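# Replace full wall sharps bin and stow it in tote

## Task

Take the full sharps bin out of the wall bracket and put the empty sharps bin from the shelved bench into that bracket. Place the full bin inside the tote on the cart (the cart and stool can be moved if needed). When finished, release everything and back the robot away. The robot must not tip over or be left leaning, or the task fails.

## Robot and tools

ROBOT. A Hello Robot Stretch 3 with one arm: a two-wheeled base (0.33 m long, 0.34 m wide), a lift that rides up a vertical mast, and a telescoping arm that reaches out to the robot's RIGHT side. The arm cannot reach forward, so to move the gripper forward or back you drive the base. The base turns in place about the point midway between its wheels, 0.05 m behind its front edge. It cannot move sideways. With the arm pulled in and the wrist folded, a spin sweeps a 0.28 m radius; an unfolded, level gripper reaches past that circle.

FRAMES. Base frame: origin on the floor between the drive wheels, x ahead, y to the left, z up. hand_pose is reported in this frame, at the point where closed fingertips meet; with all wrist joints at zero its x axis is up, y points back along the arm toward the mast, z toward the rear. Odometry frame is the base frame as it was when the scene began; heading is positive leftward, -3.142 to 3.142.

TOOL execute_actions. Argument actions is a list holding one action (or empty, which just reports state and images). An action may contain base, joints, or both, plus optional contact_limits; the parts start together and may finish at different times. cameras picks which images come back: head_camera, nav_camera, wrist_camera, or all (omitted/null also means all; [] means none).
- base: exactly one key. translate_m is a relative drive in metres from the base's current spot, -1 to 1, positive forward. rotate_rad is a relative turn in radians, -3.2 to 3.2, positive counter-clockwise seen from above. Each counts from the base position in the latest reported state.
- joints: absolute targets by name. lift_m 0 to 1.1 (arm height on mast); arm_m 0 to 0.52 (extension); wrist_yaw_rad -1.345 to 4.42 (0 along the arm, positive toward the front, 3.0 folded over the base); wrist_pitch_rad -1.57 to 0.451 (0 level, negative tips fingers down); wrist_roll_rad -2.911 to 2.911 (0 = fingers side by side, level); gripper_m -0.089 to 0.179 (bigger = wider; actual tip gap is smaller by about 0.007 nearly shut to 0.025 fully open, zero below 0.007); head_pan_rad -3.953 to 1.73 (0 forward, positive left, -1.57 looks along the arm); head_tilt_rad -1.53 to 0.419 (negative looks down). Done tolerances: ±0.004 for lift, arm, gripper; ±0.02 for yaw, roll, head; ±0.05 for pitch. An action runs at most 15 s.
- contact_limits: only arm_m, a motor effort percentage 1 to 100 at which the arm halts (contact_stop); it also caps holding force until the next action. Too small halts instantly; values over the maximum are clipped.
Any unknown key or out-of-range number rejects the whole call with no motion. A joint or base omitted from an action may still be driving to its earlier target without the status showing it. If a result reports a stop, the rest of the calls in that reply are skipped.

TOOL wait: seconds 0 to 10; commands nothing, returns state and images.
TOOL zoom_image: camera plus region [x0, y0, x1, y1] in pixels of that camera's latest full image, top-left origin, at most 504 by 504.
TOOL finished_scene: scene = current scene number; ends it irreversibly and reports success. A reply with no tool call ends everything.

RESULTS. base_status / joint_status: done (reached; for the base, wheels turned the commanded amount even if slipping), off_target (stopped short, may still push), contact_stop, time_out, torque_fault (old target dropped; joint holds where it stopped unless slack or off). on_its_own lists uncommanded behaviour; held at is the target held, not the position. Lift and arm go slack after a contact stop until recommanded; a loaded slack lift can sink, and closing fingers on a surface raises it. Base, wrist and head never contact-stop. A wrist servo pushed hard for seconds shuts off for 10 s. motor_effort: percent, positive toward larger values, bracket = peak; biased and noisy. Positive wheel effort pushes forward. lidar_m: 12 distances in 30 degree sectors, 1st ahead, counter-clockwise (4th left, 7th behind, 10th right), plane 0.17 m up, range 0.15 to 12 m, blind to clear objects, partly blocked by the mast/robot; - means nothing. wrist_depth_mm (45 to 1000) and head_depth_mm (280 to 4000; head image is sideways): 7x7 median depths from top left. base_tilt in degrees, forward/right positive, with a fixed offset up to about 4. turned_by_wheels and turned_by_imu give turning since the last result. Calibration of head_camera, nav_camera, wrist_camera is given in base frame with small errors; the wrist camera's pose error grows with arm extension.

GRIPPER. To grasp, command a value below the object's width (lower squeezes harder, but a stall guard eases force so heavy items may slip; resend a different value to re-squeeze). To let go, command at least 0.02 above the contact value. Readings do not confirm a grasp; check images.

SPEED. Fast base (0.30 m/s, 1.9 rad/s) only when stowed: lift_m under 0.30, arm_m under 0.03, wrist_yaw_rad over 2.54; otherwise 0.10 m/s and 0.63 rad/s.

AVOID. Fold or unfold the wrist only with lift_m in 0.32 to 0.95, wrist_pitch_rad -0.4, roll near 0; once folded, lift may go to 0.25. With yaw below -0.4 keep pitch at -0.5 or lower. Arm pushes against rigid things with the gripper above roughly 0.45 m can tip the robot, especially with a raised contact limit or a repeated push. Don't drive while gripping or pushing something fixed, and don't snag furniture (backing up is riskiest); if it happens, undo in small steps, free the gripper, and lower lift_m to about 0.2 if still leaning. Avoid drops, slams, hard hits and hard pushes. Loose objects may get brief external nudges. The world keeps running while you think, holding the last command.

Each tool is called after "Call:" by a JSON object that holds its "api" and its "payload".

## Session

Call:
{"api": "execute_actions", "payload": {"actions": []}}

Scene clock: 0.00 s.
base_odometry: x=+0.000 y=+0.000 heading=+0.000 (m, m, rad; odometry frame)
turned_by_wheels: +0.000 (rad since the last result)
turned_by_imu: +0.000 (rad since the last result)
base_tilt: forward=-0.3 right=+0.3 (deg)
lidar_m: 1.57 1.48 1.62 1.55 1.51 1.60 2.62 2.70 1.70 1.63 1.69 1.57
head_depth_mm: 2002 2010 2059 2080 1964 1493 1808 / 2035 2047 2070 2128 1958 1550 1822 / 2019 2056 2079 2130 1954 2191 1907 / 2047 2065 2099 2143 1701 2207 1900 / 2052 2084 2134 2140 2001 2152 1897 / 2048 2068 2136 2164 2176 2235 1756 / 2055 2104 2157 2174 2222 2252 1910
base_status: not commanded
joint_positions: lift_m=+0.483 arm_m=-0.001 wrist_yaw_rad=+2.896 wrist_pitch_rad=-0.560 wrist_roll_rad=-0.010 gripper_m=+0.037 head_pan_rad=-0.013 head_tilt_rad=-0.016
joint_status: not commanded
motor_effort: left_wheel=+0 right_wheel=+0 lift_m=+26 arm_m=+0 wrist_yaw_rad=+0 wrist_pitch_rad=+6 wrist_roll_rad=+0 gripper_m=+1 head_pan_rad=+1 head_tilt_rad=+2 (%)
hand_pose: x=+0.0285 y=+0.0541 z=+0.4656 quat_wxyz=(+0.277, +0.695, +0.112, +0.654) (m; base frame)
wrist_depth_mm: - - - - - - - / - - - - - - - / - - - - - - - / 851 931 852 850 844 833 823 / 754 - 764 741 742 748 734 / 652 654 636 652 638 655 636 / 575 578 - 561 577 579 568
pictures: head_camera (sideways: a quarter turn clockwise sets it upright), nav_camera (sideways: a quarter turn counterclockwise sets it upright), wrist_camera
camera_calibration (this result's frames):
head_camera: T_world_to_cam=[[-0.113341, 0.0101728, -0.993504, 1.32112], [-0.0612992, 0.997971, 0.0172117, -0.0180005], [0.991663, 0.0628518, -0.112487, 0.0968966], [0, 0, 0, 1]] pos_world=[0.0525443, -0.00156569, 1.32375]
nav_camera: T_world_to_cam=[[0.0564758, 0.0613054, 0.99652, -1.26045], [-0.055242, -0.996392, 0.0644283, -0.0340848], [0.996875, -0.0586884, -0.0528854, 0.015508], [0, 0, 0, 1]] pos_world=[0.0538427, 0.0442209, 1.25908]
wrist_camera: T_world_to_cam=[[0.941757, -0.336137, 0.010282, -0.020443], [-0.236258, -0.683066, -0.691088, 0.388369], [0.239324, 0.648408, -0.722697, 0.463399], [0, 0, 0, 1]] pos_world=[0.000105349, -0.0420619, 0.603505]
Images, in order (width x height): head_camera 896x504, nav_camera 672x504, wrist_camera 644x364.

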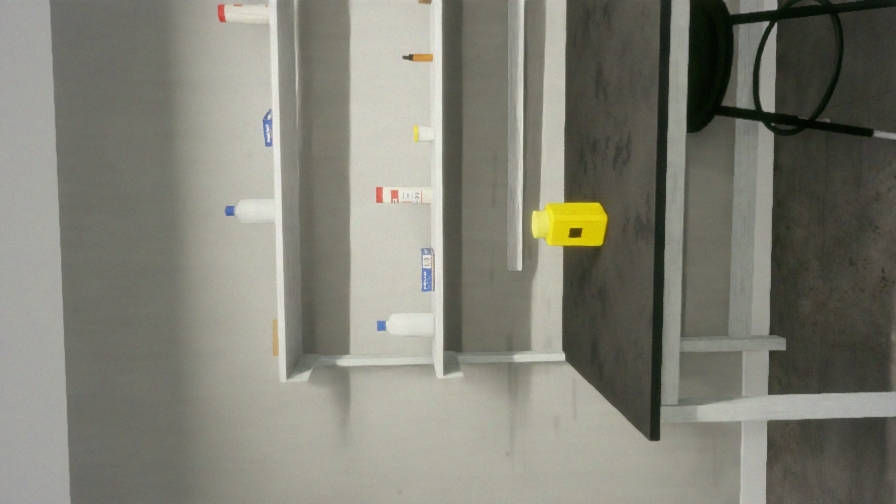

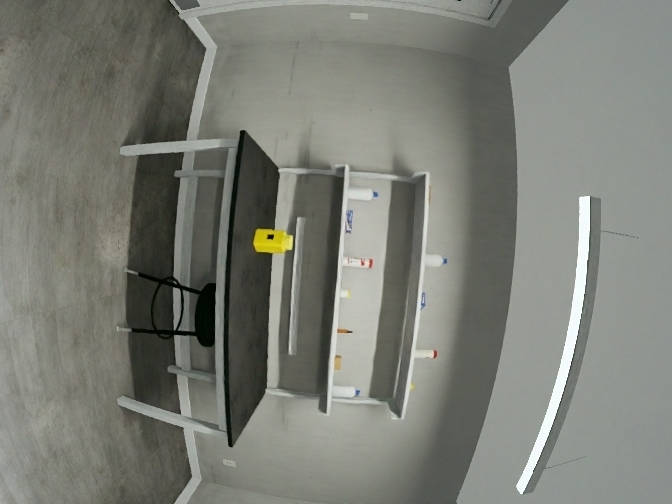

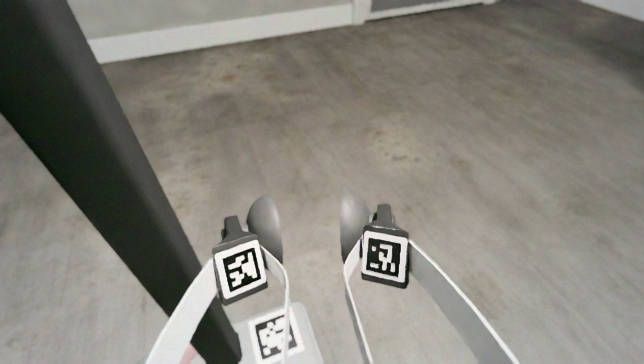

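Call:
{"api": "execute_actions", "payload": {"actions": [{"joints": {"head_pan_rad": 1.57, "head_tilt_rad": -0.35}}], "cameras": ["head_camera", "nav_camera"]}}

Call:
{"api": "execute_actions", "payload": {"actions": [{"joints": {"head_pan_rad": -1.57, "head_tilt_rad": -0.35}}], "cameras": ["head_camera", "nav_camera"]}}

Call:
{"api": "execute_actions", "payload": {"actions": [{"joints": {"head_pan_rad": -3.14, "head_tilt_rad": -0.35}}], "cameras": ["head_camera", "nav_camera"]}}

Scene clock: 8.63 s.
base_odometry: x=+0.000 y=+0.000 heading=+0.000 (m, m, rad; odometry frame)
turned_by_wheels: +0.000 (rad since the last result)
turned_by_imu: +0.000 (rad since the last result)
base_tilt: forward=-0.3 right=+0.3 (deg)
lidar_m: 1.57 1.48 1.62 1.55 1.51 1.60 2.62 2.70 1.70 1.63 1.68 1.57
head_depth_mm: 1272 1372 1492 1626 1780 1672 1341 / 1288 1370 1491 1634 1801 1670 1340 / 1289 1382 1496 1637 1799 1683 1354 / 1298 1396 1505 1644 1812 1696 1358 / 1298 1402 1516 1661 1821 1695 1357 / 1305 1409 1537 1678 1838 1707 1371 / 1321 1426 1537 1680 1863 1774 -
base_status: not commanded
joint_positions: lift_m=+0.483 arm_m=-0.001 wrist_yaw_rad=+2.896 wrist_pitch_rad=-0.560 wrist_roll_rad=-0.010 gripper_m=+0.037 head_pan_rad=+1.563 head_tilt_rad=-0.346
joint_status: all done
motor_effort: left_wheel=+0(0) right_wheel=+0(0) lift_m=+26(26) arm_m=+0(0) wrist_yaw_rad=+0(0) wrist_pitch_rad=+6(6) wrist_roll_rad=+0(0) gripper_m=+1(0) head_pan_rad=+5(49) head_tilt_rad=-1(21) (%)
hand_pose: x=+0.0285 y=+0.0541 z=+0.4656 quat_wxyz=(+0.277, +0.695, +0.112, +0.654) (m; base frame)
wrist_depth_mm: - - - - - - - / - - - - - - - / - - - - - - - / 848 870 840 837 855 836 837 / 737 - 750 730 730 739 734 / 650 651 627 633 638 645 647 / 578 582 - 586 569 571 583
pictures: head_camera (sideways: a quarter turn clockwise sets it upright), nav_camera (sideways: a quarter turn counterclockwise sets it upright)
camera_calibration (this result's frames):
head_camera: T_world_to_cam=[[-0.0121773, -0.428893, -0.903273, 1.20262], [-0.997597, -0.0564057, 0.0402315, -0.0422459], [-0.0682048, 0.901593, -0.427175, 0.512934], [0, 0, 0, 1]] pos_world=[0.00748489, 0.0509546, 1.30711]
nav_camera: T_world_to_cam=[[-0.0590017, 0.375782, 0.924828, -1.166], [0.996825, -0.0274372, 0.0747433, -0.0539013], [0.0534618, 0.926302, -0.37297, 0.437885], [0, 0, 0, 1]] pos_world=[-0.0384757, 0.0310679, 1.24569]
Images, in order (width x height): head_camera 896x504, nav_camera 672x504.

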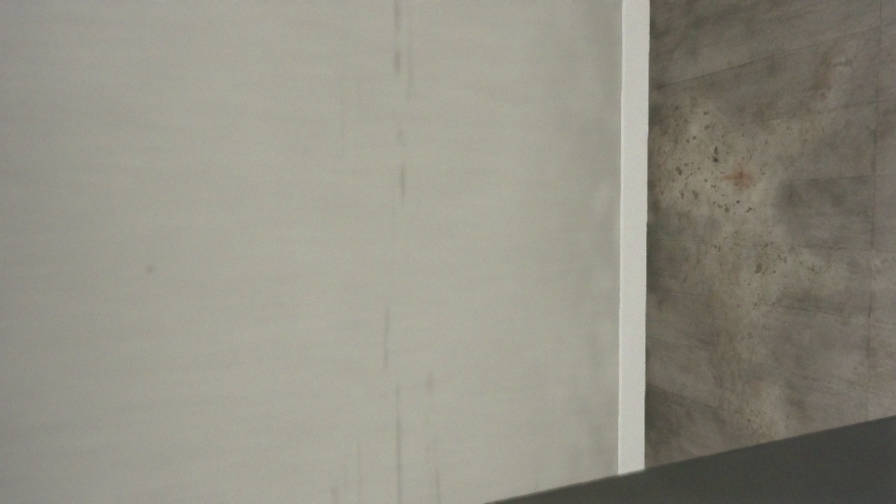

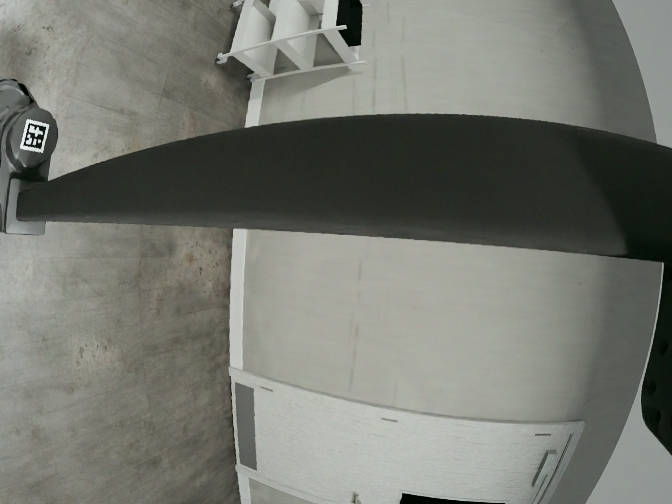

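Scene clock: 10.73 s.
base_odometry: x=+0.000 y=+0.000 heading=+0.000 (m, m, rad; odometry frame)
turned_by_wheels: +0.000 (rad since the last result)
turned_by_imu: +0.000 (rad since the last result)
base_tilt: forward=-0.3 right=+0.4 (deg)
lidar_m: 1.57 1.48 1.62 1.56 1.52 1.60 2.61 2.69 1.69 1.62 1.68 1.57
head_depth_mm: 1573 1945 1638 1684 1841 1672 1341 / 1574 1987 1768 1710 1878 1675 1342 / 1594 2007 1900 1718 1880 1687 1354 / 1592 2003 1860 1745 1900 1691 1358 / 1610 2032 2050 1743 1932 1713 1366 / 1618 2046 2060 1769 1956 1702 1369 / 1634 2066 2081 1775 1956 1724 1380
base_status: not commanded
joint_positions: lift_m=+0.483 arm_m=-0.001 wrist_yaw_rad=+2.896 wrist_pitch_rad=-0.560 wrist_roll_rad=-0.010 gripper_m=+0.037 head_pan_rad=-1.563 head_tilt_rad=-0.346
joint_status: all done
motor_effort: left_wheel=+0(0) right_wheel=+0(0) lift_m=+26(26) arm_m=-1(0) wrist_yaw_rad=+0(1) wrist_pitch_rad=+6(6) wrist_roll_rad=+0(0) gripper_m=+1(1) head_pan_rad=-3(48) head_tilt_rad=-1(2) (%)
hand_pose: x=+0.0285 y=+0.0541 z=+0.4656 quat_wxyz=(+0.277, +0.695, +0.112, +0.654) (m; base frame)
wrist_depth_mm: - - - - - - - / - - - - - - - / - - - - - - - / 867 881 868 882 841 820 851 / 741 - 764 725 737 728 718 / 658 658 635 640 634 649 643 / 587 582 - 578 577 580 576
pictures: head_camera (sideways: a quarter turn clockwise sets it upright), nav_camera (sideways: a quarter turn counterclockwise sets it upright)
camera_calibration (this result's frames):
head_camera: T_world_to_cam=[[0.00528551, 0.429193, -0.903197, 1.20241], [0.996562, 0.0724149, 0.0402429, -0.0544252], [0.0826769, -0.900305, -0.427335, 0.512222], [0, 0, 0, 1]] pos_world=[0.00553378, -0.0509712, 1.3071]
nav_camera: T_world_to_cam=[[0.0650312, -0.37495, 0.924761, -1.16667], [-0.997137, 0.0114091, 0.0747468, -0.0417426], [-0.038577, -0.926975, -0.373134, 0.43866], [0, 0, 0, 1]] pos_world=[0.051169, -0.0303379, 1.24569]
Images, in order (width x height): head_camera 896x504, nav_camera 672x504.

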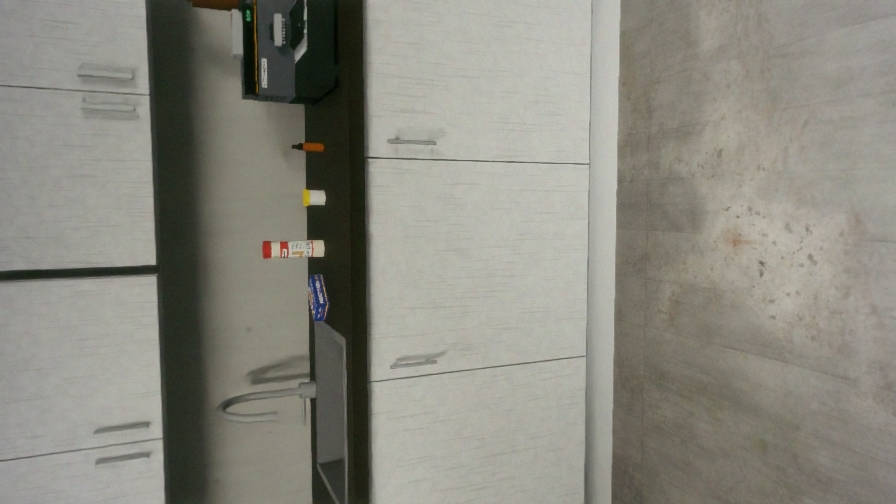

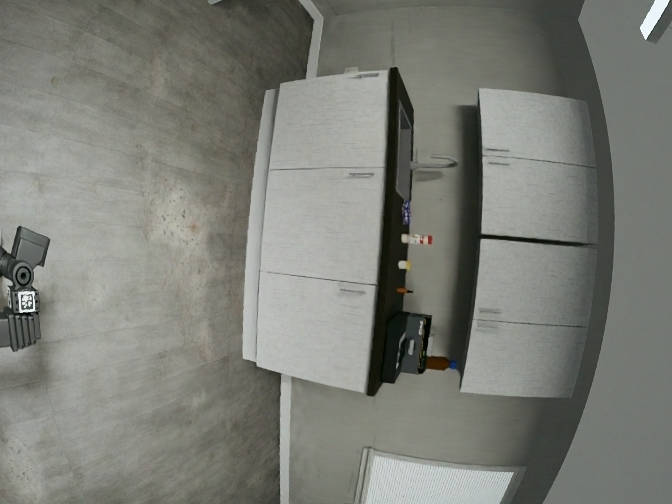

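Scene clock: 12.10 s.
base_odometry: x=+0.000 y=+0.000 heading=+0.000 (m, m, rad; odometry frame)
turned_by_wheels: +0.000 (rad since the last result)
turned_by_imu: +0.000 (rad since the last result)
base_tilt: forward=-0.3 right=+0.4 (deg)
lidar_m: 1.57 1.48 1.62 1.55 1.51 1.60 2.61 2.70 1.69 1.63 1.68 1.57
head_depth_mm: 2166 2347 2550 2709 2197 1669 1343 / 2197 2371 2541 2717 2219 1671 1346 / 2209 2361 2588 2788 2228 1673 1360 / 2210 2373 2587 2809 2237 1697 1352 / 2228 2398 2624 2805 2246 1692 1367 / 2261 2419 2638 2856 2249 1686 1367 / 2289 2441 2638 2865 2300 1713 1363
base_status: not commanded
joint_positions: lift_m=+0.483 arm_m=-0.001 wrist_yaw_rad=+2.896 wrist_pitch_rad=-0.560 wrist_roll_rad=-0.010 gripper_m=+0.037 head_pan_rad=-3.133 head_tilt_rad=-0.346
joint_status: all done
motor_effort: left_wheel=+0(0) right_wheel=+0(0) lift_m=+26(26) arm_m=+0(0) wrist_yaw_rad=+0(1) wrist_pitch_rad=+6(6) wrist_roll_rad=+0(0) gripper_m=+0(0) head_pan_rad=-3(49) head_tilt_rad=-1(1) (%)
hand_pose: x=+0.0285 y=+0.0541 z=+0.4656 quat_wxyz=(+0.277, +0.695, +0.112, +0.654) (m; base frame)
wrist_depth_mm: - - - - - - - / - - - - - - - / - - - - - - - / 868 865 843 871 826 857 839 / 744 - 757 740 731 736 706 / 656 654 626 652 625 643 637 / 591 581 - 584 574 576 578
pictures: head_camera (sideways: a quarter turn clockwise sets it upright), nav_camera (sideways: a quarter turn counterclockwise sets it upright)
camera_calibration (this result's frames):
head_camera: T_world_to_cam=[[0.429219, -0.00494356, -0.903187, 1.19982], [0.0732074, -0.996504, 0.0402445, -0.0487947], [-0.900229, -0.0833937, -0.427357, 0.518245], [0, 0, 0, 1]] pos_world=[-0.0448718, 0.000525654, 1.3071]
nav_camera: T_world_to_cam=[[-0.37492, -0.06533, 0.924753, -1.16397], [0.0106134, 0.997146, 0.0747472, -0.0478905], [-0.926997, 0.0378389, -0.373156, 0.444109], [0, 0, 0, 1]] pos_world=[-0.0242007, -0.0450931, 1.24569]
Images, in order (width x height): head_camera 896x504, nav_camera 672x504.

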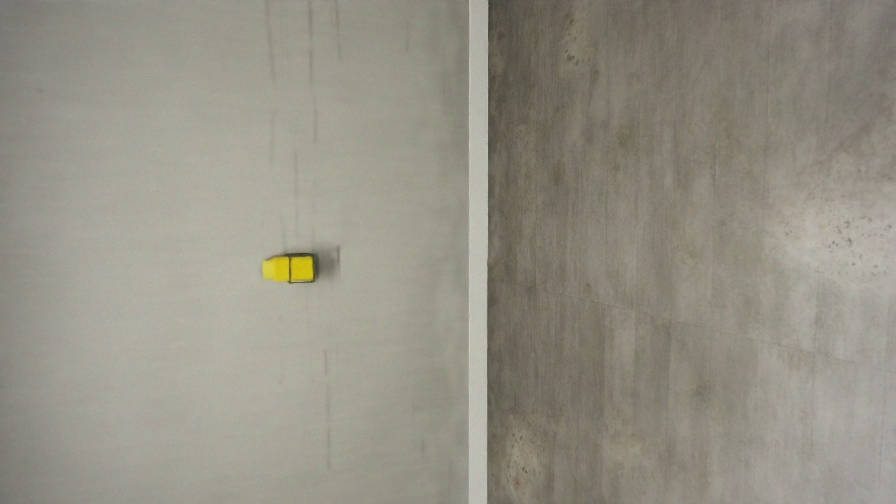

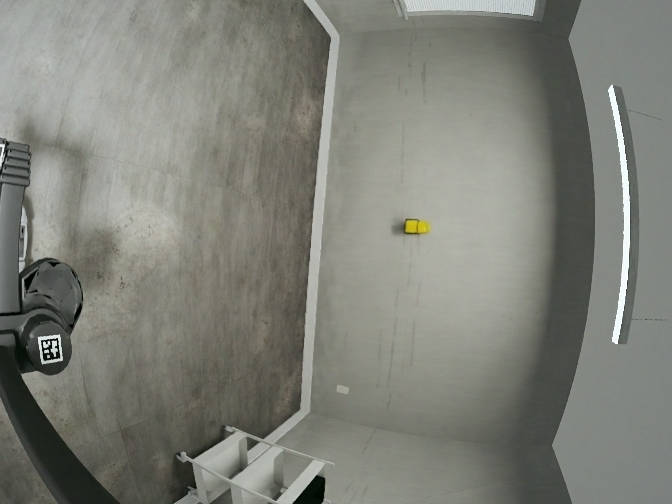

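Call:
{"api": "execute_actions", "payload": {"actions": [{"joints": {"head_pan_rad": -3.85, "head_tilt_rad": -0.4}}], "cameras": ["head_camera", "nav_camera"]}}

Scene clock: 44.57 s.
base_odometry: x=+0.000 y=+0.000 heading=+0.000 (m, m, rad; odometry frame)
turned_by_wheels: +0.000 (rad since the last result)
turned_by_imu: +0.000 (rad since the last result)
base_tilt: forward=-0.3 right=+0.3 (deg)
lidar_m: 1.58 1.48 1.62 1.55 1.51 1.60 2.61 2.70 1.69 1.63 1.68 1.56
head_depth_mm: 1539 1639 1754 1890 2032 - - / 1703 1828 1916 1786 1915 1590 1295 / 1905 2078 2141 2096 2003 1590 1308 / 2164 2389 2581 2789 2092 1598 1314 / 2470 2714 2976 2990 2098 1617 1316 / 2410 2574 2778 2836 2134 1619 1320 / 2256 2408 2582 2720 2132 1626 1329
base_status: not commanded
joint_positions: lift_m=+0.483 arm_m=-0.001 wrist_yaw_rad=+2.896 wrist_pitch_rad=-0.560 wrist_roll_rad=-0.010 gripper_m=+0.037 head_pan_rad=-3.843 head_tilt_rad=-0.395
joint_status: all done
motor_effort: left_wheel=+0(0) right_wheel=+0(0) lift_m=+26(26) arm_m=-1(1) wrist_yaw_rad=+1(0) wrist_pitch_rad=+6(6) wrist_roll_rad=+0(0) gripper_m=+1(1) head_pan_rad=-4(46) head_tilt_rad=-2(8) (%)
hand_pose: x=+0.0285 y=+0.0541 z=+0.4656 quat_wxyz=(+0.277, +0.695, +0.112, +0.654) (m; base frame)
wrist_depth_mm: - - - - - - - / - - - - - - - / - - - - - - - / 884 872 851 840 851 839 830 / 721 - 757 723 742 755 746 / 639 640 633 646 622 643 637 / 583 573 - 583 582 573 579
pictures: head_camera (sideways: a quarter turn clockwise sets it upright), nav_camera (sideways: a quarter turn counterclockwise sets it upright)
camera_calibration (this result's frames):
head_camera: T_world_to_cam=[[0.355766, -0.311799, -0.881029, 1.17136], [-0.595605, -0.802106, 0.043358, -0.0487657], [-0.720197, 0.50932, -0.471072, 0.574031], [0, 0, 0, 1]] pos_world=[-0.0323596, 0.033748, 1.30452]
nav_camera: T_world_to_cam=[[-0.361253, 0.223837, 0.905203, -1.13855], [0.655199, 0.751663, 0.0756103, -0.0529413], [-0.663483, 0.620403, -0.418198, 0.501116], [0, 0, 0, 1]] pos_world=[-0.0441343, -0.0162508, 1.24418]
Images, in order (width x height): head_camera 896x504, nav_camera 672x504.

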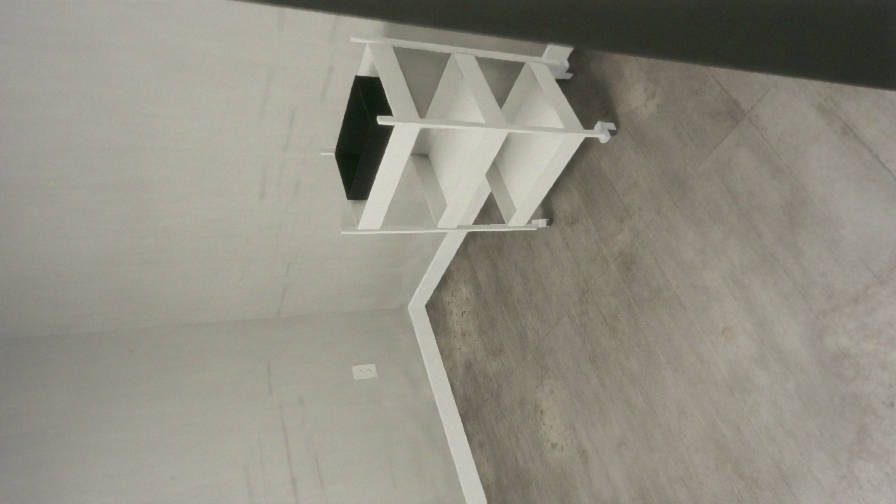

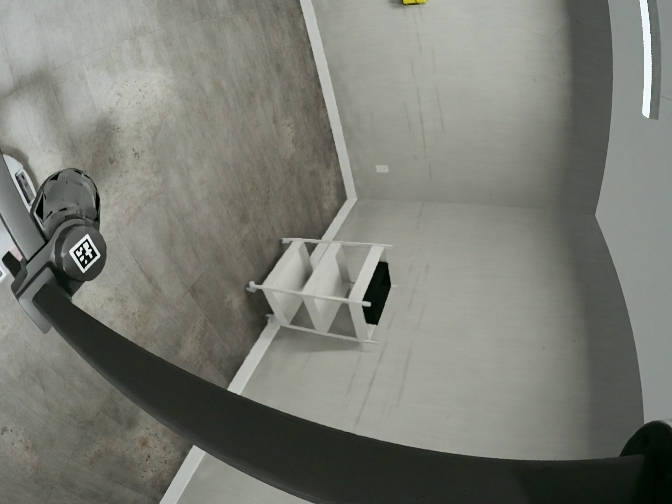

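Call:
{"api": "execute_actions", "payload": {"actions": [{"base": {"rotate_rad": 0.165}, "joints": {"lift_m": 0.27, "head_pan_rad": -3.2, "head_tilt_rad": -0.35}}], "cameras": []}}

Call:
{"api": "execute_actions", "payload": {"actions": [{"base": {"translate_m": -1.0}}], "cameras": ["head_camera"]}}

Scene clock: 110.20 s.
base_odometry: x=+0.000 y=+0.000 heading=+0.165 (m, m, rad; odometry frame)
turned_by_wheels: +0.165 (rad since the last result)
turned_by_imu: +0.164 (rad since the last result)
base_tilt: forward=-0.3 right=+0.4 (deg)
lidar_m: 1.48 1.91 1.57 1.55 1.64 2.64 2.61 2.77 1.64 1.63 1.78 1.68
head_depth_mm: 2140 2280 2464 2681 2133 1644 1327 / 2164 2337 2534 2722 2174 1658 1335 / 2214 2385 2531 2789 2219 1659 1334 / 2228 2415 2650 2826 2207 1660 1346 / 2270 2465 2684 2921 2214 1667 1344 / 2292 2495 2743 2928 2228 1670 1349 / 2368 2555 2782 3025 2232 1684 1359
base_status: done
joint_positions: lift_m=+0.271 arm_m=-0.001 wrist_yaw_rad=+2.896 wrist_pitch_rad=-0.560 wrist_roll_rad=-0.010 gripper_m=+0.037 head_pan_rad=-3.207 head_tilt_rad=-0.359
joint_status: all done
motor_effort: left_wheel=-3(9) right_wheel=+2(4) lift_m=+13(21) arm_m=-1(1) wrist_yaw_rad=+0(0) wrist_pitch_rad=+6(6) wrist_roll_rad=+0(0) gripper_m=+0(0) head_pan_rad=+4(46) head_tilt_rad=+5(10) (%)
hand_pose: x=+0.0285 y=+0.0541 z=+0.2527 quat_wxyz=(+0.277, +0.695, +0.112, +0.654) (m; base frame)
wrist_depth_mm: - - - - - - - / - 821 846 817 808 791 815 / - 668 658 660 646 656 647 / 548 577 555 561 550 537 541 / 476 - - 476 475 473 472 / - - - 416 408 418 417 / - - - - 370 371 371
pictures: none
No camera images: the call's "cameras" was empty. Leave "cameras" out to get every camera's image.

Scene clock: 115.23 s.
base_odometry: x=-0.986 y=-0.164 heading=+0.165 (m, m, rad; odometry frame)
turned_by_wheels: +0.000 (rad since the last result)
turned_by_imu: +0.002 (rad since the last result)
base_tilt: forward=-0.3 right=+0.3 (deg)
lidar_m: 2.49 2.12 1.72 1.29 1.87 1.63 1.62 1.78 2.08 1.51 1.61 2.50
head_depth_mm: 1314 1405 1523 1655 1823 1648 1333 / 1322 1432 1546 1686 1868 1645 1340 / 1348 1457 1532 1731 1903 1648 1335 / 1375 1480 1600 1768 1943 1673 1345 / 1390 1508 1651 1793 1960 1674 1348 / 1416 1531 1680 1838 2004 1686 1356 / 1440 1561 1705 1869 2052 1695 1359
base_status: done
joint_positions: lift_m=+0.271 arm_m=-0.001 wrist_yaw_rad=+2.896 wrist_pitch_rad=-0.560 wrist_roll_rad=-0.010 gripper_m=+0.037 head_pan_rad=-3.207 head_tilt_rad=-0.358
joint_status: not commanded
motor_effort: left_wheel=-3(15) right_wheel=+2(4) lift_m=+13(14) arm_m=-1(1) wrist_yaw_rad=+0(1) wrist_pitch_rad=+6(6) wrist_roll_rad=+0(0) gripper_m=+1(1) head_pan_rad=+5(5) head_tilt_rad=+4(4) (%)
hand_pose: x=+0.0284 y=+0.0540 z=+0.2527 quat_wxyz=(+0.277, +0.695, +0.112, +0.654) (m; base frame)
wrist_depth_mm: - - - - - - - / - 835 827 836 840 825 823 / - 658 675 685 669 653 657 / 554 564 562 547 557 543 544 / 478 - - 483 468 479 470 / - - - 417 408 416 414 / - - - - 375 369 376
pictures: head_camera (sideways: a quarter turn clockwise sets it upright)
camera_calibration (this result's frames):
head_camera: T_world_to_cam=[[0.438994, -0.0374985, -0.897707, 1.19261], [-0.00139724, -0.999156, 0.0410529, -0.0493914], [-0.898489, -0.0167677, -0.438676, 0.532964], [0, 0, 0, 1]] pos_world=[-0.0447538, 0.00430784, 1.30644]
Images, in order (width x height): head_camera 896x504.

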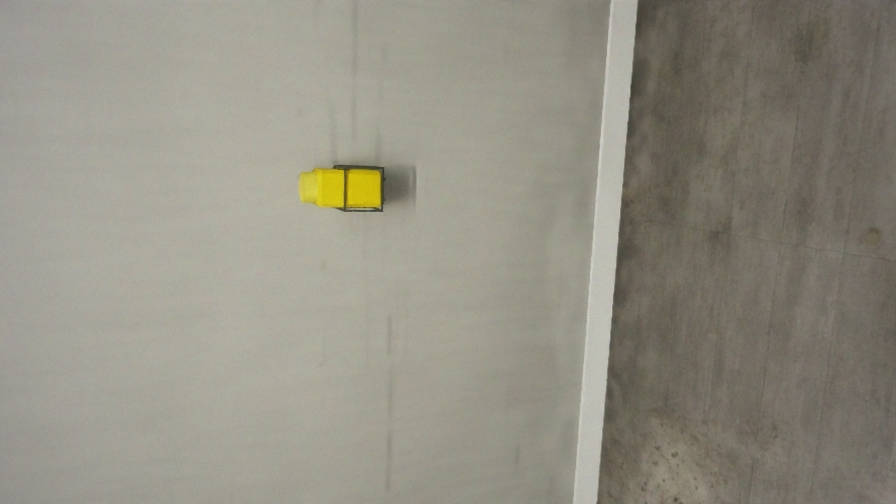

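Call:
{"api": "execute_actions", "payload": {"actions": [{"base": {"translate_m": -0.896}}], "cameras": []}}

Call:
{"api": "execute_actions", "payload": {"actions": [{"base": {"rotate_rad": -1.736}, "joints": {"head_pan_rad": -1.57, "head_tilt_rad": -0.55}}]}}

Scene clock: 140.57 s.
base_odometry: x=-1.870 y=-0.311 heading=+0.165 (m, m, rad; odometry frame)
turned_by_wheels: +0.000 (rad since the last result)
turned_by_imu: +0.002 (rad since the last result)
base_tilt: forward=-0.3 right=+0.3 (deg)
lidar_m: 3.37 2.30 1.50 1.81 0.91 0.74 0.73 0.80 1.24 1.93 1.78 2.27
head_depth_mm: 566 611 659 719 790 870 975 / 575 619 670 700 684 894 1007 / 586 631 684 743 813 920 1038 / 594 644 698 765 842 940 1073 / 605 655 711 781 864 967 1103 / 614 665 724 796 887 990 1129 / 626 679 741 814 909 1024 1170
base_status: done
joint_positions: lift_m=+0.271 arm_m=-0.001 wrist_yaw_rad=+2.896 wrist_pitch_rad=-0.560 wrist_roll_rad=-0.010 gripper_m=+0.037 head_pan_rad=-3.207 head_tilt_rad=-0.358
joint_status: not commanded
motor_effort: left_wheel=-3(13) right_wheel=+2(4) lift_m=+14(14) arm_m=+0(0) wrist_yaw_rad=+0(0) wrist_pitch_rad=+6(6) wrist_roll_rad=+0(0) gripper_m=+1(0) head_pan_rad=+5(5) head_tilt_rad=+4(4) (%)
hand_pose: x=+0.0284 y=+0.0540 z=+0.2527 quat_wxyz=(+0.277, +0.695, +0.112, +0.654) (m; base frame)
wrist_depth_mm: - - - - - - - / - 835 834 806 812 819 776 / - 675 662 659 648 662 656 / 537 565 557 548 555 546 544 / 485 - - 473 477 470 475 / - - - 416 409 417 419 / - - - - 371 370 368
pictures: none
No camera images: the call's "cameras" was empty. Leave "cameras" out to get every camera's image.

Scene clock: 142.97 s.
base_odometry: x=-1.870 y=-0.311 heading=-1.571 (m, m, rad; odometry frame)
turned_by_wheels: -1.736 (rad since the last result)
turned_by_imu: -1.719 (rad since the last result)
base_tilt: forward=-0.3 right=+0.4 (deg)
lidar_m: 1.94 1.77 1.88 3.34 2.64 1.50 1.69 1.04 0.76 0.73 0.76 1.03
head_depth_mm: 571 633 713 813 949 1131 1192 / 572 636 714 815 956 1146 1196 / 575 639 686 694 957 1159 1202 / 578 643 725 833 972 1167 1212 / 582 647 729 838 982 1179 1210 / 585 651 735 840 991 1194 1219 / 588 653 740 851 997 1211 1224
base_status: done
joint_positions: lift_m=+0.271 arm_m=-0.001 wrist_yaw_rad=+2.896 wrist_pitch_rad=-0.560 wrist_roll_rad=-0.010 gripper_m=+0.037 head_pan_rad=-1.577 head_tilt_rad=-0.544
joint_status: all done
motor_effort: left_wheel=+3(16) right_wheel=-2(6) lift_m=+13(14) arm_m=-1(1) wrist_yaw_rad=+1(0) wrist_pitch_rad=+6(6) wrist_roll_rad=+0(0) gripper_m=+0(1) head_pan_rad=+4(49) head_tilt_rad=-2(17) (%)
hand_pose: x=+0.0284 y=+0.0540 z=+0.2527 quat_wxyz=(+0.277, +0.695, +0.112, +0.654) (m; base frame)
wrist_depth_mm: - - - - - - - / - 829 810 805 820 798 787 / - 669 673 669 650 652 643 / 548 567 555 542 552 551 546 / 489 - - 482 472 478 464 / - - - 421 410 419 414 / - - - - 381 368 371
pictures: head_camera (sideways: a quarter turn clockwise sets it upright), nav_camera (sideways: a quarter turn counterclockwise sets it upright), wrist_camera
camera_calibration (this result's frames):
head_camera: T_world_to_cam=[[0.0124595, 0.59836, -0.801131, 1.06927], [0.997437, 0.0490223, 0.0521269, -0.0698902], [0.0704639, -0.799726, -0.596215, 0.732027], [0, 0, 0, 1]] pos_world=[0.00480699, -0.0509614, 1.29671]
nav_camera: T_world_to_cam=[[0.0585907, -0.550415, 0.832833, -1.04672], [-0.996967, 0.0105436, 0.0771059, -0.0447953], [-0.0512213, -0.834825, -0.548128, 0.666441], [0, 0, 0, 1]] pos_world=[0.0508045, -0.0192969, 1.24049]
wrist_camera: T_world_to_cam=[[0.941758, -0.336132, 0.010337, -0.0182836], [-0.236353, -0.683442, -0.690684, 0.241068], [0.239225, 0.648014, -0.723083, 0.30972], [0, 0, 0, 1]] pos_world=[0.000102846, -0.0420927, 0.390644]
Images, in order (width x height): head_camera 896x504, nav_camera 672x504, wrist_camera 644x364.

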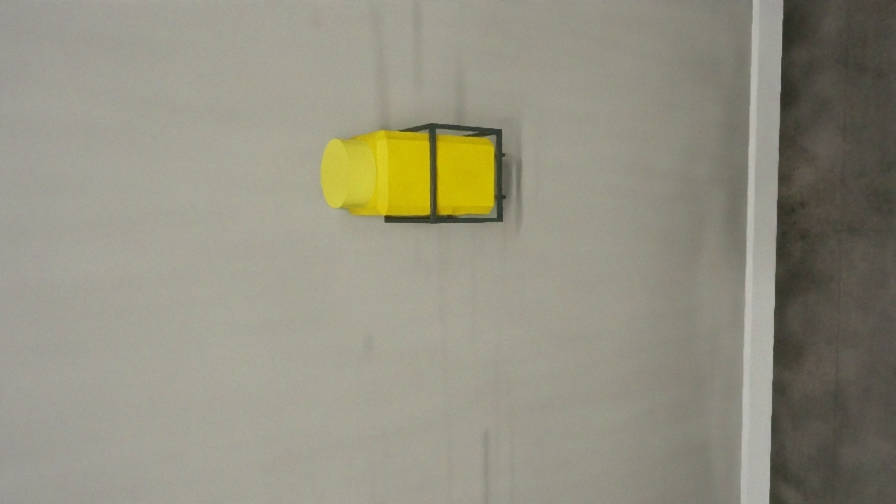

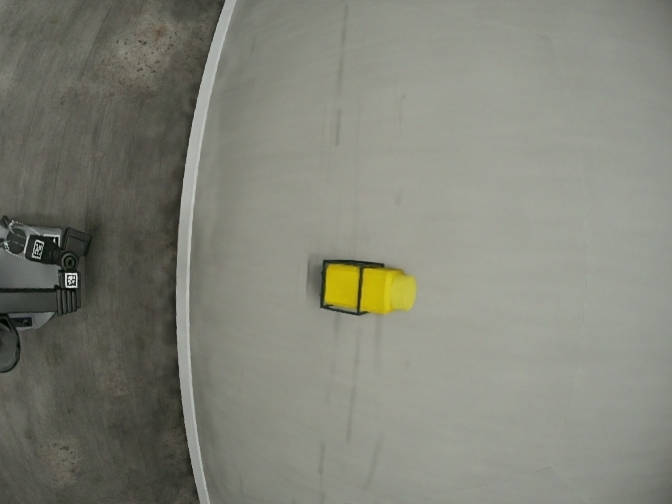

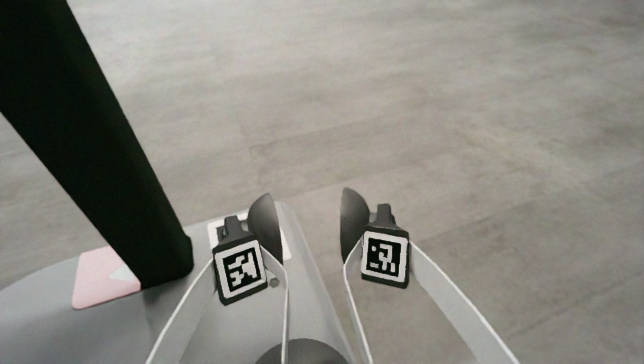

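Call:
{"api": "execute_actions", "payload": {"actions": []}}

Scene clock: 175.27 s.
base_odometry: x=-1.870 y=-0.311 heading=-1.571 (m, m, rad; odometry frame)
turned_by_wheels: +0.000 (rad since the last result)
turned_by_imu: +0.000 (rad since the last result)
base_tilt: forward=-0.3 right=+0.4 (deg)
lidar_m: 1.93 1.77 1.88 3.35 2.65 1.49 1.70 1.05 0.76 0.73 0.76 1.02
head_depth_mm: 570 633 710 812 945 1135 1188 / 575 637 712 816 958 1145 1194 / 576 639 688 697 959 1160 1201 / 580 644 724 832 971 1163 1204 / 583 649 732 837 978 1185 1211 / 587 650 736 843 990 1199 1213 / 589 656 741 850 994 1209 1223
base_status: done
joint_positions: lift_m=+0.271 arm_m=-0.001 wrist_yaw_rad=+2.896 wrist_pitch_rad=-0.560 wrist_roll_rad=-0.010 gripper_m=+0.037 head_pan_rad=-1.577 head_tilt_rad=-0.544
joint_status: all done
motor_effort: left_wheel=+3(16) right_wheel=-2(6) lift_m=+13(14) arm_m=-1(1) wrist_yaw_rad=+1(0) wrist_pitch_rad=+6(6) wrist_roll_rad=+0(0) gripper_m=+1(1) head_pan_rad=+5(49) head_tilt_rad=-2(17) (%)
hand_pose: x=+0.0284 y=+0.0540 z=+0.2527 quat_wxyz=(+0.277, +0.695, +0.112, +0.654) (m; base frame)
wrist_depth_mm: - - - - - - - / - 836 789 807 814 804 778 / - 649 662 648 661 649 645 / 554 564 546 559 550 556 541 / 479 - - 491 476 468 471 / - - - 419 403 418 413 / - - - - 377 368 370
pictures: head_camera (sideways: a quarter turn clockwise sets it upright), nav_camera (sideways: a quarter turn counterclockwise sets it upright), wrist_camera
camera_calibration (this result's frames):
head_camera: T_world_to_cam=[[0.0124597, 0.59836, -0.801131, 1.06927], [0.997437, 0.0490219, 0.0521269, -0.0698902], [0.0704636, -0.799726, -0.596215, 0.732027], [0, 0, 0, 1]] pos_world=[0.00480697, -0.0509614, 1.29671]
nav_camera: T_world_to_cam=[[0.0585905, -0.550415, 0.832833, -1.04672], [-0.996967, 0.0105439, 0.0771059, -0.0447953], [-0.0512216, -0.834825, -0.548128, 0.666441], [0, 0, 0, 1]] pos_world=[0.0508045, -0.0192969, 1.24049]
wrist_camera: T_world_to_cam=[[0.941758, -0.336132, 0.010337, -0.0182836], [-0.236353, -0.683443, -0.690683, 0.241068], [0.239225, 0.648014, -0.723083, 0.30972], [0, 0, 0, 1]] pos_world=[0.00010285, -0.0420927, 0.390644]
Images, in order (width x height): head_camera 896x504, nav_camera 672x504, wrist_camera 644x364.

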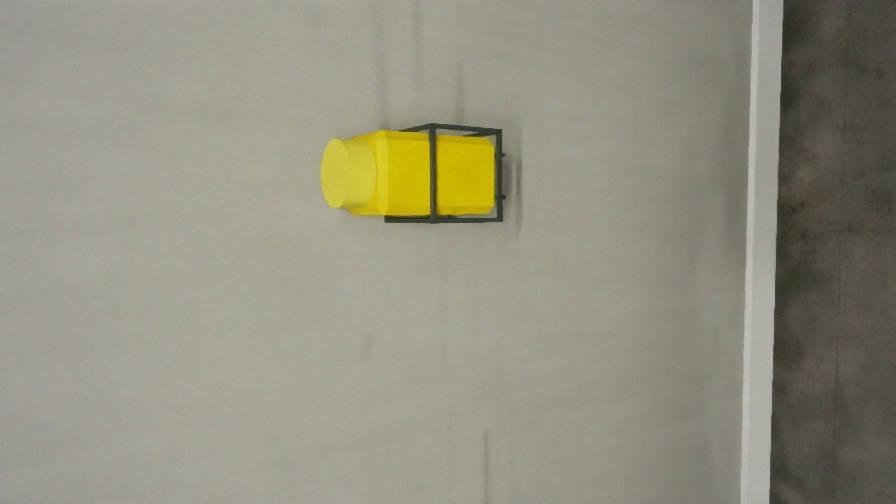

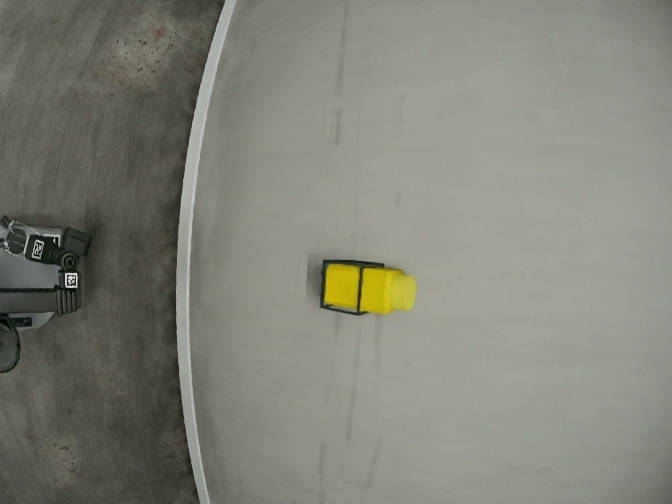

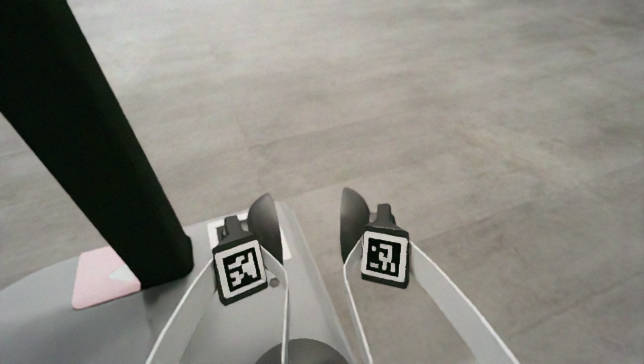

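Call:
{"api": "execute_actions", "payload": {"actions": [{"joints": {"lift_m": 0.40, "wrist_pitch_rad": -0.4, "wrist_roll_rad": 0.0}}], "cameras": []}}

Call:
{"api": "execute_actions", "payload": {"actions": [{"joints": {"lift_m": 0.83, "wrist_yaw_rad": 0.0, "gripper_m": 0.165}}], "cameras": []}}

Call:
{"api": "execute_actions", "payload": {"actions": [{"joints": {"wrist_pitch_rad": 0.0, "arm_m": 0.08, "head_pan_rad": -1.563, "head_tilt_rad": -0.613}}], "cameras": ["head_camera", "wrist_camera"]}}

Scene clock: 200.70 s.
base_odometry: x=-1.870 y=-0.311 heading=-1.571 (m, m, rad; odometry frame)
turned_by_wheels: +0.000 (rad since the last result)
turned_by_imu: +0.000 (rad since the last result)
base_tilt: forward=-0.3 right=+0.4 (deg)
lidar_m: 1.93 1.77 1.88 3.35 2.64 1.50 1.70 1.04 0.76 0.73 0.75 1.03
head_depth_mm: 572 633 714 814 944 1137 1183 / 573 638 713 816 954 1144 1191 / 575 641 686 695 963 1159 1202 / 579 643 726 831 968 1170 1207 / 580 645 729 836 979 1183 1214 / 586 651 735 842 985 1192 1215 / 588 655 739 849 998 1202 1227
base_status: not commanded
joint_positions: lift_m=+0.399 arm_m=-0.001 wrist_yaw_rad=+2.896 wrist_pitch_rad=-0.418 wrist_roll_rad=-0.006 gripper_m=+0.037 head_pan_rad=-1.577 head_tilt_rad=-0.544
joint_status: all done
motor_effort: left_wheel=+3(3) right_wheel=-3(2) lift_m=+36(39) arm_m=-1(0) wrist_yaw_rad=+1(0) wrist_pitch_rad=+8(7) wrist_roll_rad=+4(4) gripper_m=+0(0) head_pan_rad=+5(4) head_tilt_rad=-2(2) (%)
hand_pose: x=+0.0333 y=+0.0736 z=+0.4122 quat_wxyz=(+0.230, +0.702, +0.062, +0.671) (m; base frame)
wrist_depth_mm: - - - - - - - / - - - - - - - / - - - - - - - / - 937 913 880 880 856 857 / 741 - 774 737 729 726 708 / 635 - 626 623 605 608 617 / 554 542 561 562 538 523 535
pictures: none
No camera images: the call's "cameras" was empty. Leave "cameras" out to get every camera's image.

Scene clock: 205.43 s.
base_odometry: x=-1.870 y=-0.311 heading=-1.571 (m, m, rad; odometry frame)
turned_by_wheels: +0.000 (rad since the last result)
turned_by_imu: +0.000 (rad since the last result)
base_tilt: forward=-0.3 right=+0.3 (deg)
lidar_m: 1.93 1.78 1.88 3.35 2.64 1.49 1.70 1.05 0.76 0.73 0.75 1.03
head_depth_mm: 570 633 710 813 948 1128 - / 573 637 716 817 956 1114 - / 577 639 688 696 962 1098 - / 580 644 726 830 969 1168 1206 / 581 646 730 835 980 1189 1209 / 586 648 735 844 991 1194 1219 / 588 654 740 850 996 1207 1215
base_status: not commanded
joint_positions: lift_m=+0.829 arm_m=-0.001 wrist_yaw_rad=+0.003 wrist_pitch_rad=-0.417 wrist_roll_rad=-0.005 gripper_m=+0.165 head_pan_rad=-1.577 head_tilt_rad=-0.544
joint_status: all done
motor_effort: left_wheel=+3(3) right_wheel=-2(2) lift_m=+36(37) arm_m=-1(1) wrist_yaw_rad=-1(6) wrist_pitch_rad=+8(8) wrist_roll_rad=+3(4) gripper_m=+0(82) head_pan_rad=+5(4) head_tilt_rad=-2(3) (%)
hand_pose: x=-0.0207 y=-0.3686 z=+0.8423 quat_wxyz=(+0.694, +0.148, -0.689, -0.145) (m; base frame)
wrist_depth_mm: 402 417 418 343 451 466 489 / 440 452 465 379 498 523 544 / 472 498 521 530 553 574 608 / 522 544 574 602 624 650 682 / 577 607 647 689 701 - 783 / 663 717 738 785 800 929 962 / 804 821 871 936 919 975 939
pictures: none
No camera images: the call's "cameras" was empty. Leave "cameras" out to get every camera's image.

Scene clock: 207.23 s.
base_odometry: x=-1.870 y=-0.311 heading=-1.571 (m, m, rad; odometry frame)
turned_by_wheels: +0.000 (rad since the last result)
turned_by_imu: +0.000 (rad since the last result)
base_tilt: forward=-0.3 right=+0.3 (deg)
lidar_m: 1.94 1.77 1.88 3.34 2.64 1.50 1.70 1.05 0.76 0.73 0.76 1.02
head_depth_mm: 572 641 731 840 960 - 1108 / 576 645 721 846 - - 1135 / 578 649 663 727 - - 1162 / 581 654 748 855 1042 1280 1173 / 586 658 751 877 1052 1285 1177 / 589 663 754 886 1060 1297 1186 / 591 667 763 892 1078 1310 1192
base_status: not commanded
joint_positions: lift_m=+0.829 arm_m=+0.080 wrist_yaw_rad=+0.003 wrist_pitch_rad=-0.021 wrist_roll_rad=-0.005 gripper_m=+0.165 head_pan_rad=-1.570 head_tilt_rad=-0.605
joint_status: all done
motor_effort: left_wheel=+3(3) right_wheel=-3(2) lift_m=+36(36) arm_m=+3(5) wrist_yaw_rad=-2(2) wrist_pitch_rad=+10(12) wrist_roll_rad=+3(3) gripper_m=+1(1) head_pan_rad=+5(8) head_tilt_rad=-4(9) (%)
hand_pose: x=-0.0207 y=-0.4804 z=+0.9387 quat_wxyz=(+0.709, +0.009, -0.705, -0.007) (m; base frame)
wrist_depth_mm: 346 354 363 375 385 393 409 / 354 365 368 383 391 407 418 / 366 379 386 301 408 429 435 / 383 390 402 307 425 433 458 / 396 405 414 321 447 - 475 / 407 426 436 445 466 480 512 / 441 444 462 465 478 506 516
pictures: head_camera (sideways: a quarter turn clockwise sets it upright), wrist_camera
camera_calibration (this result's frames):
head_camera: T_world_to_cam=[[0.00828063, 0.64663, -0.762759, 1.01928], [0.997075, 0.0526156, 0.0554294, -0.0741831], [0.0759753, -0.760987, -0.644303, 0.794549], [0, 0, 0, 1]] pos_world=[0.00515974, -0.0505513, 1.29351]
wrist_camera: T_world_to_cam=[[-0.995316, 0.0854467, -0.0452134, 0.0558233], [0.066345, 0.263593, -0.96235, 1.0543], [-0.0703117, -0.960842, -0.268027, -0.0425996], [0, 0, 0, 1]] pos_world=[-0.0173811, -0.323608, 1.00571]
Images, in order (width x height): head_camera 896x504, wrist_camera 644x364.

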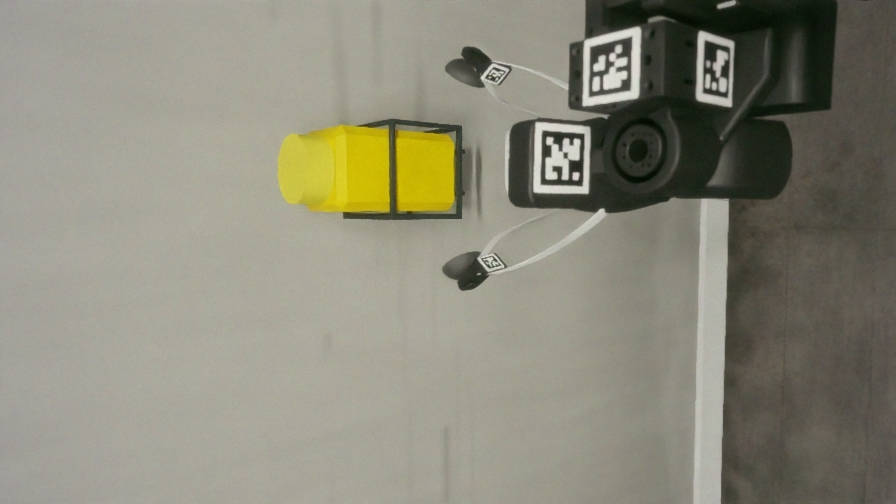

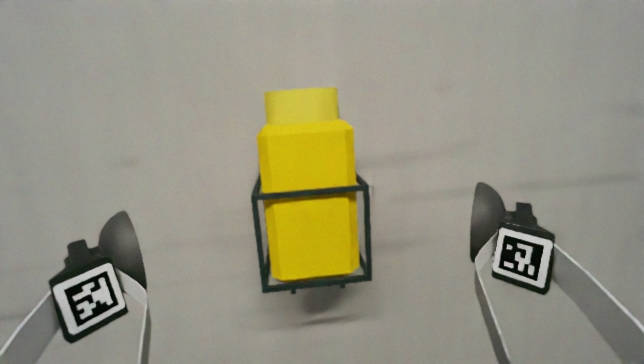

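Call:
{"api": "execute_actions", "payload": {"actions": [{"joints": {"arm_m": 0.20, "lift_m": 0.835}, "contact_limits": {"arm_m": 15}}], "cameras": ["head_camera", "wrist_camera"]}}

Scene clock: 229.07 s.
base_odometry: x=-1.870 y=-0.311 heading=-1.571 (m, m, rad; odometry frame)
turned_by_wheels: +0.000 (rad since the last result)
turned_by_imu: +0.000 (rad since the last result)
base_tilt: forward=-0.3 right=+0.4 (deg)
lidar_m: 1.93 1.78 1.88 3.34 2.64 1.50 1.69 1.04 0.76 0.73 0.76 1.02
head_depth_mm: 571 642 730 816 - 1263 1157 / 576 644 722 - - 1263 1164 / 579 649 660 - 1097 1269 1166 / 582 656 744 872 1041 1282 1178 / 584 658 750 878 1051 1278 1179 / 588 662 758 887 1064 1304 1185 / 592 667 763 894 1071 1299 1192
base_status: not commanded
joint_positions: lift_m=+0.834 arm_m=+0.200 wrist_yaw_rad=+0.003 wrist_pitch_rad=-0.020 wrist_roll_rad=-0.005 gripper_m=+0.165 head_pan_rad=-1.570 head_tilt_rad=-0.605
joint_status: all done
motor_effort: left_wheel=+3(3) right_wheel=-2(2) lift_m=+36(37) arm_m=+3(4) wrist_yaw_rad=-1(2) wrist_pitch_rad=+9(10) wrist_roll_rad=+3(3) gripper_m=+1(0) head_pan_rad=+4(5) head_tilt_rad=-3(3) (%)
contact_limits: arm_m 15 (drawing in: default 28, maximum 46; extending or still: default 37, maximum 62)
hand_pose: x=-0.0208 y=-0.6004 z=+0.9439 quat_wxyz=(+0.709, +0.008, -0.705, -0.007) (m; base frame)
wrist_depth_mm: 246 247 255 261 268 276 285 / 250 256 262 267 280 287 296 / 262 267 269 188 290 300 304 / 267 274 278 182 302 308 319 / 279 285 290 189 306 - 336 / 287 302 299 197 324 340 352 / 306 311 313 208 335 352 363
pictures: head_camera (sideways: a quarter turn clockwise sets it upright), wrist_camera
camera_calibration (this result's frames):
head_camera: T_world_to_cam=[[0.00825737, 0.646706, -0.762695, 1.01919], [0.997073, 0.0526459, 0.0554345, -0.0741897], [0.0760025, -0.76092, -0.644379, 0.794647], [0, 0, 0, 1]] pos_world=[0.00516156, -0.0505505, 1.2935]
wrist_camera: T_world_to_cam=[[-0.995289, 0.0857206, -0.0452946, 0.0664762], [0.0664477, 0.262916, -0.962528, 1.09068], [-0.0705998, -0.961003, -0.267374, -0.15726], [0, 0, 0, 1]] pos_world=[-0.0174128, -0.443584, 1.01078]
Images, in order (width x height): head_camera 896x504, wrist_camera 644x364.

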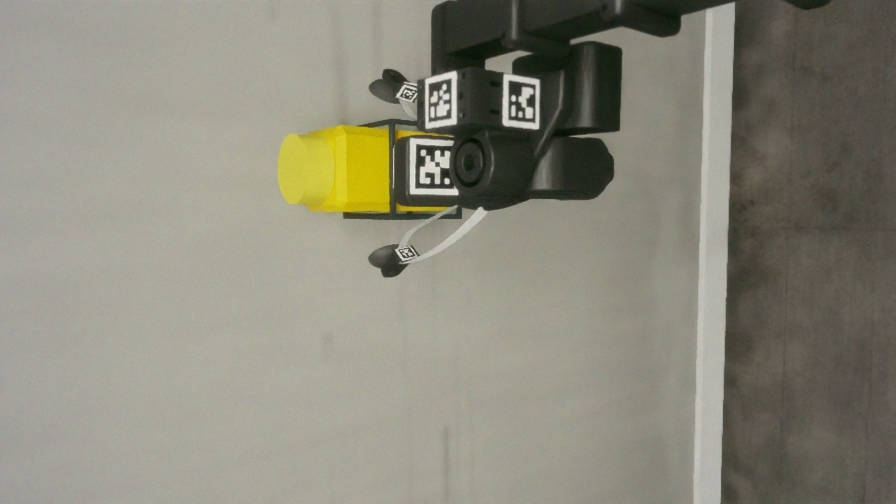

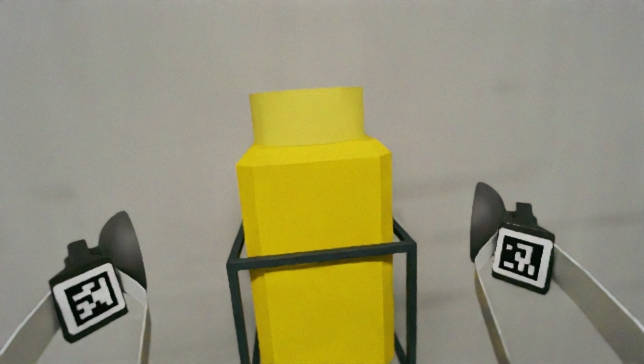

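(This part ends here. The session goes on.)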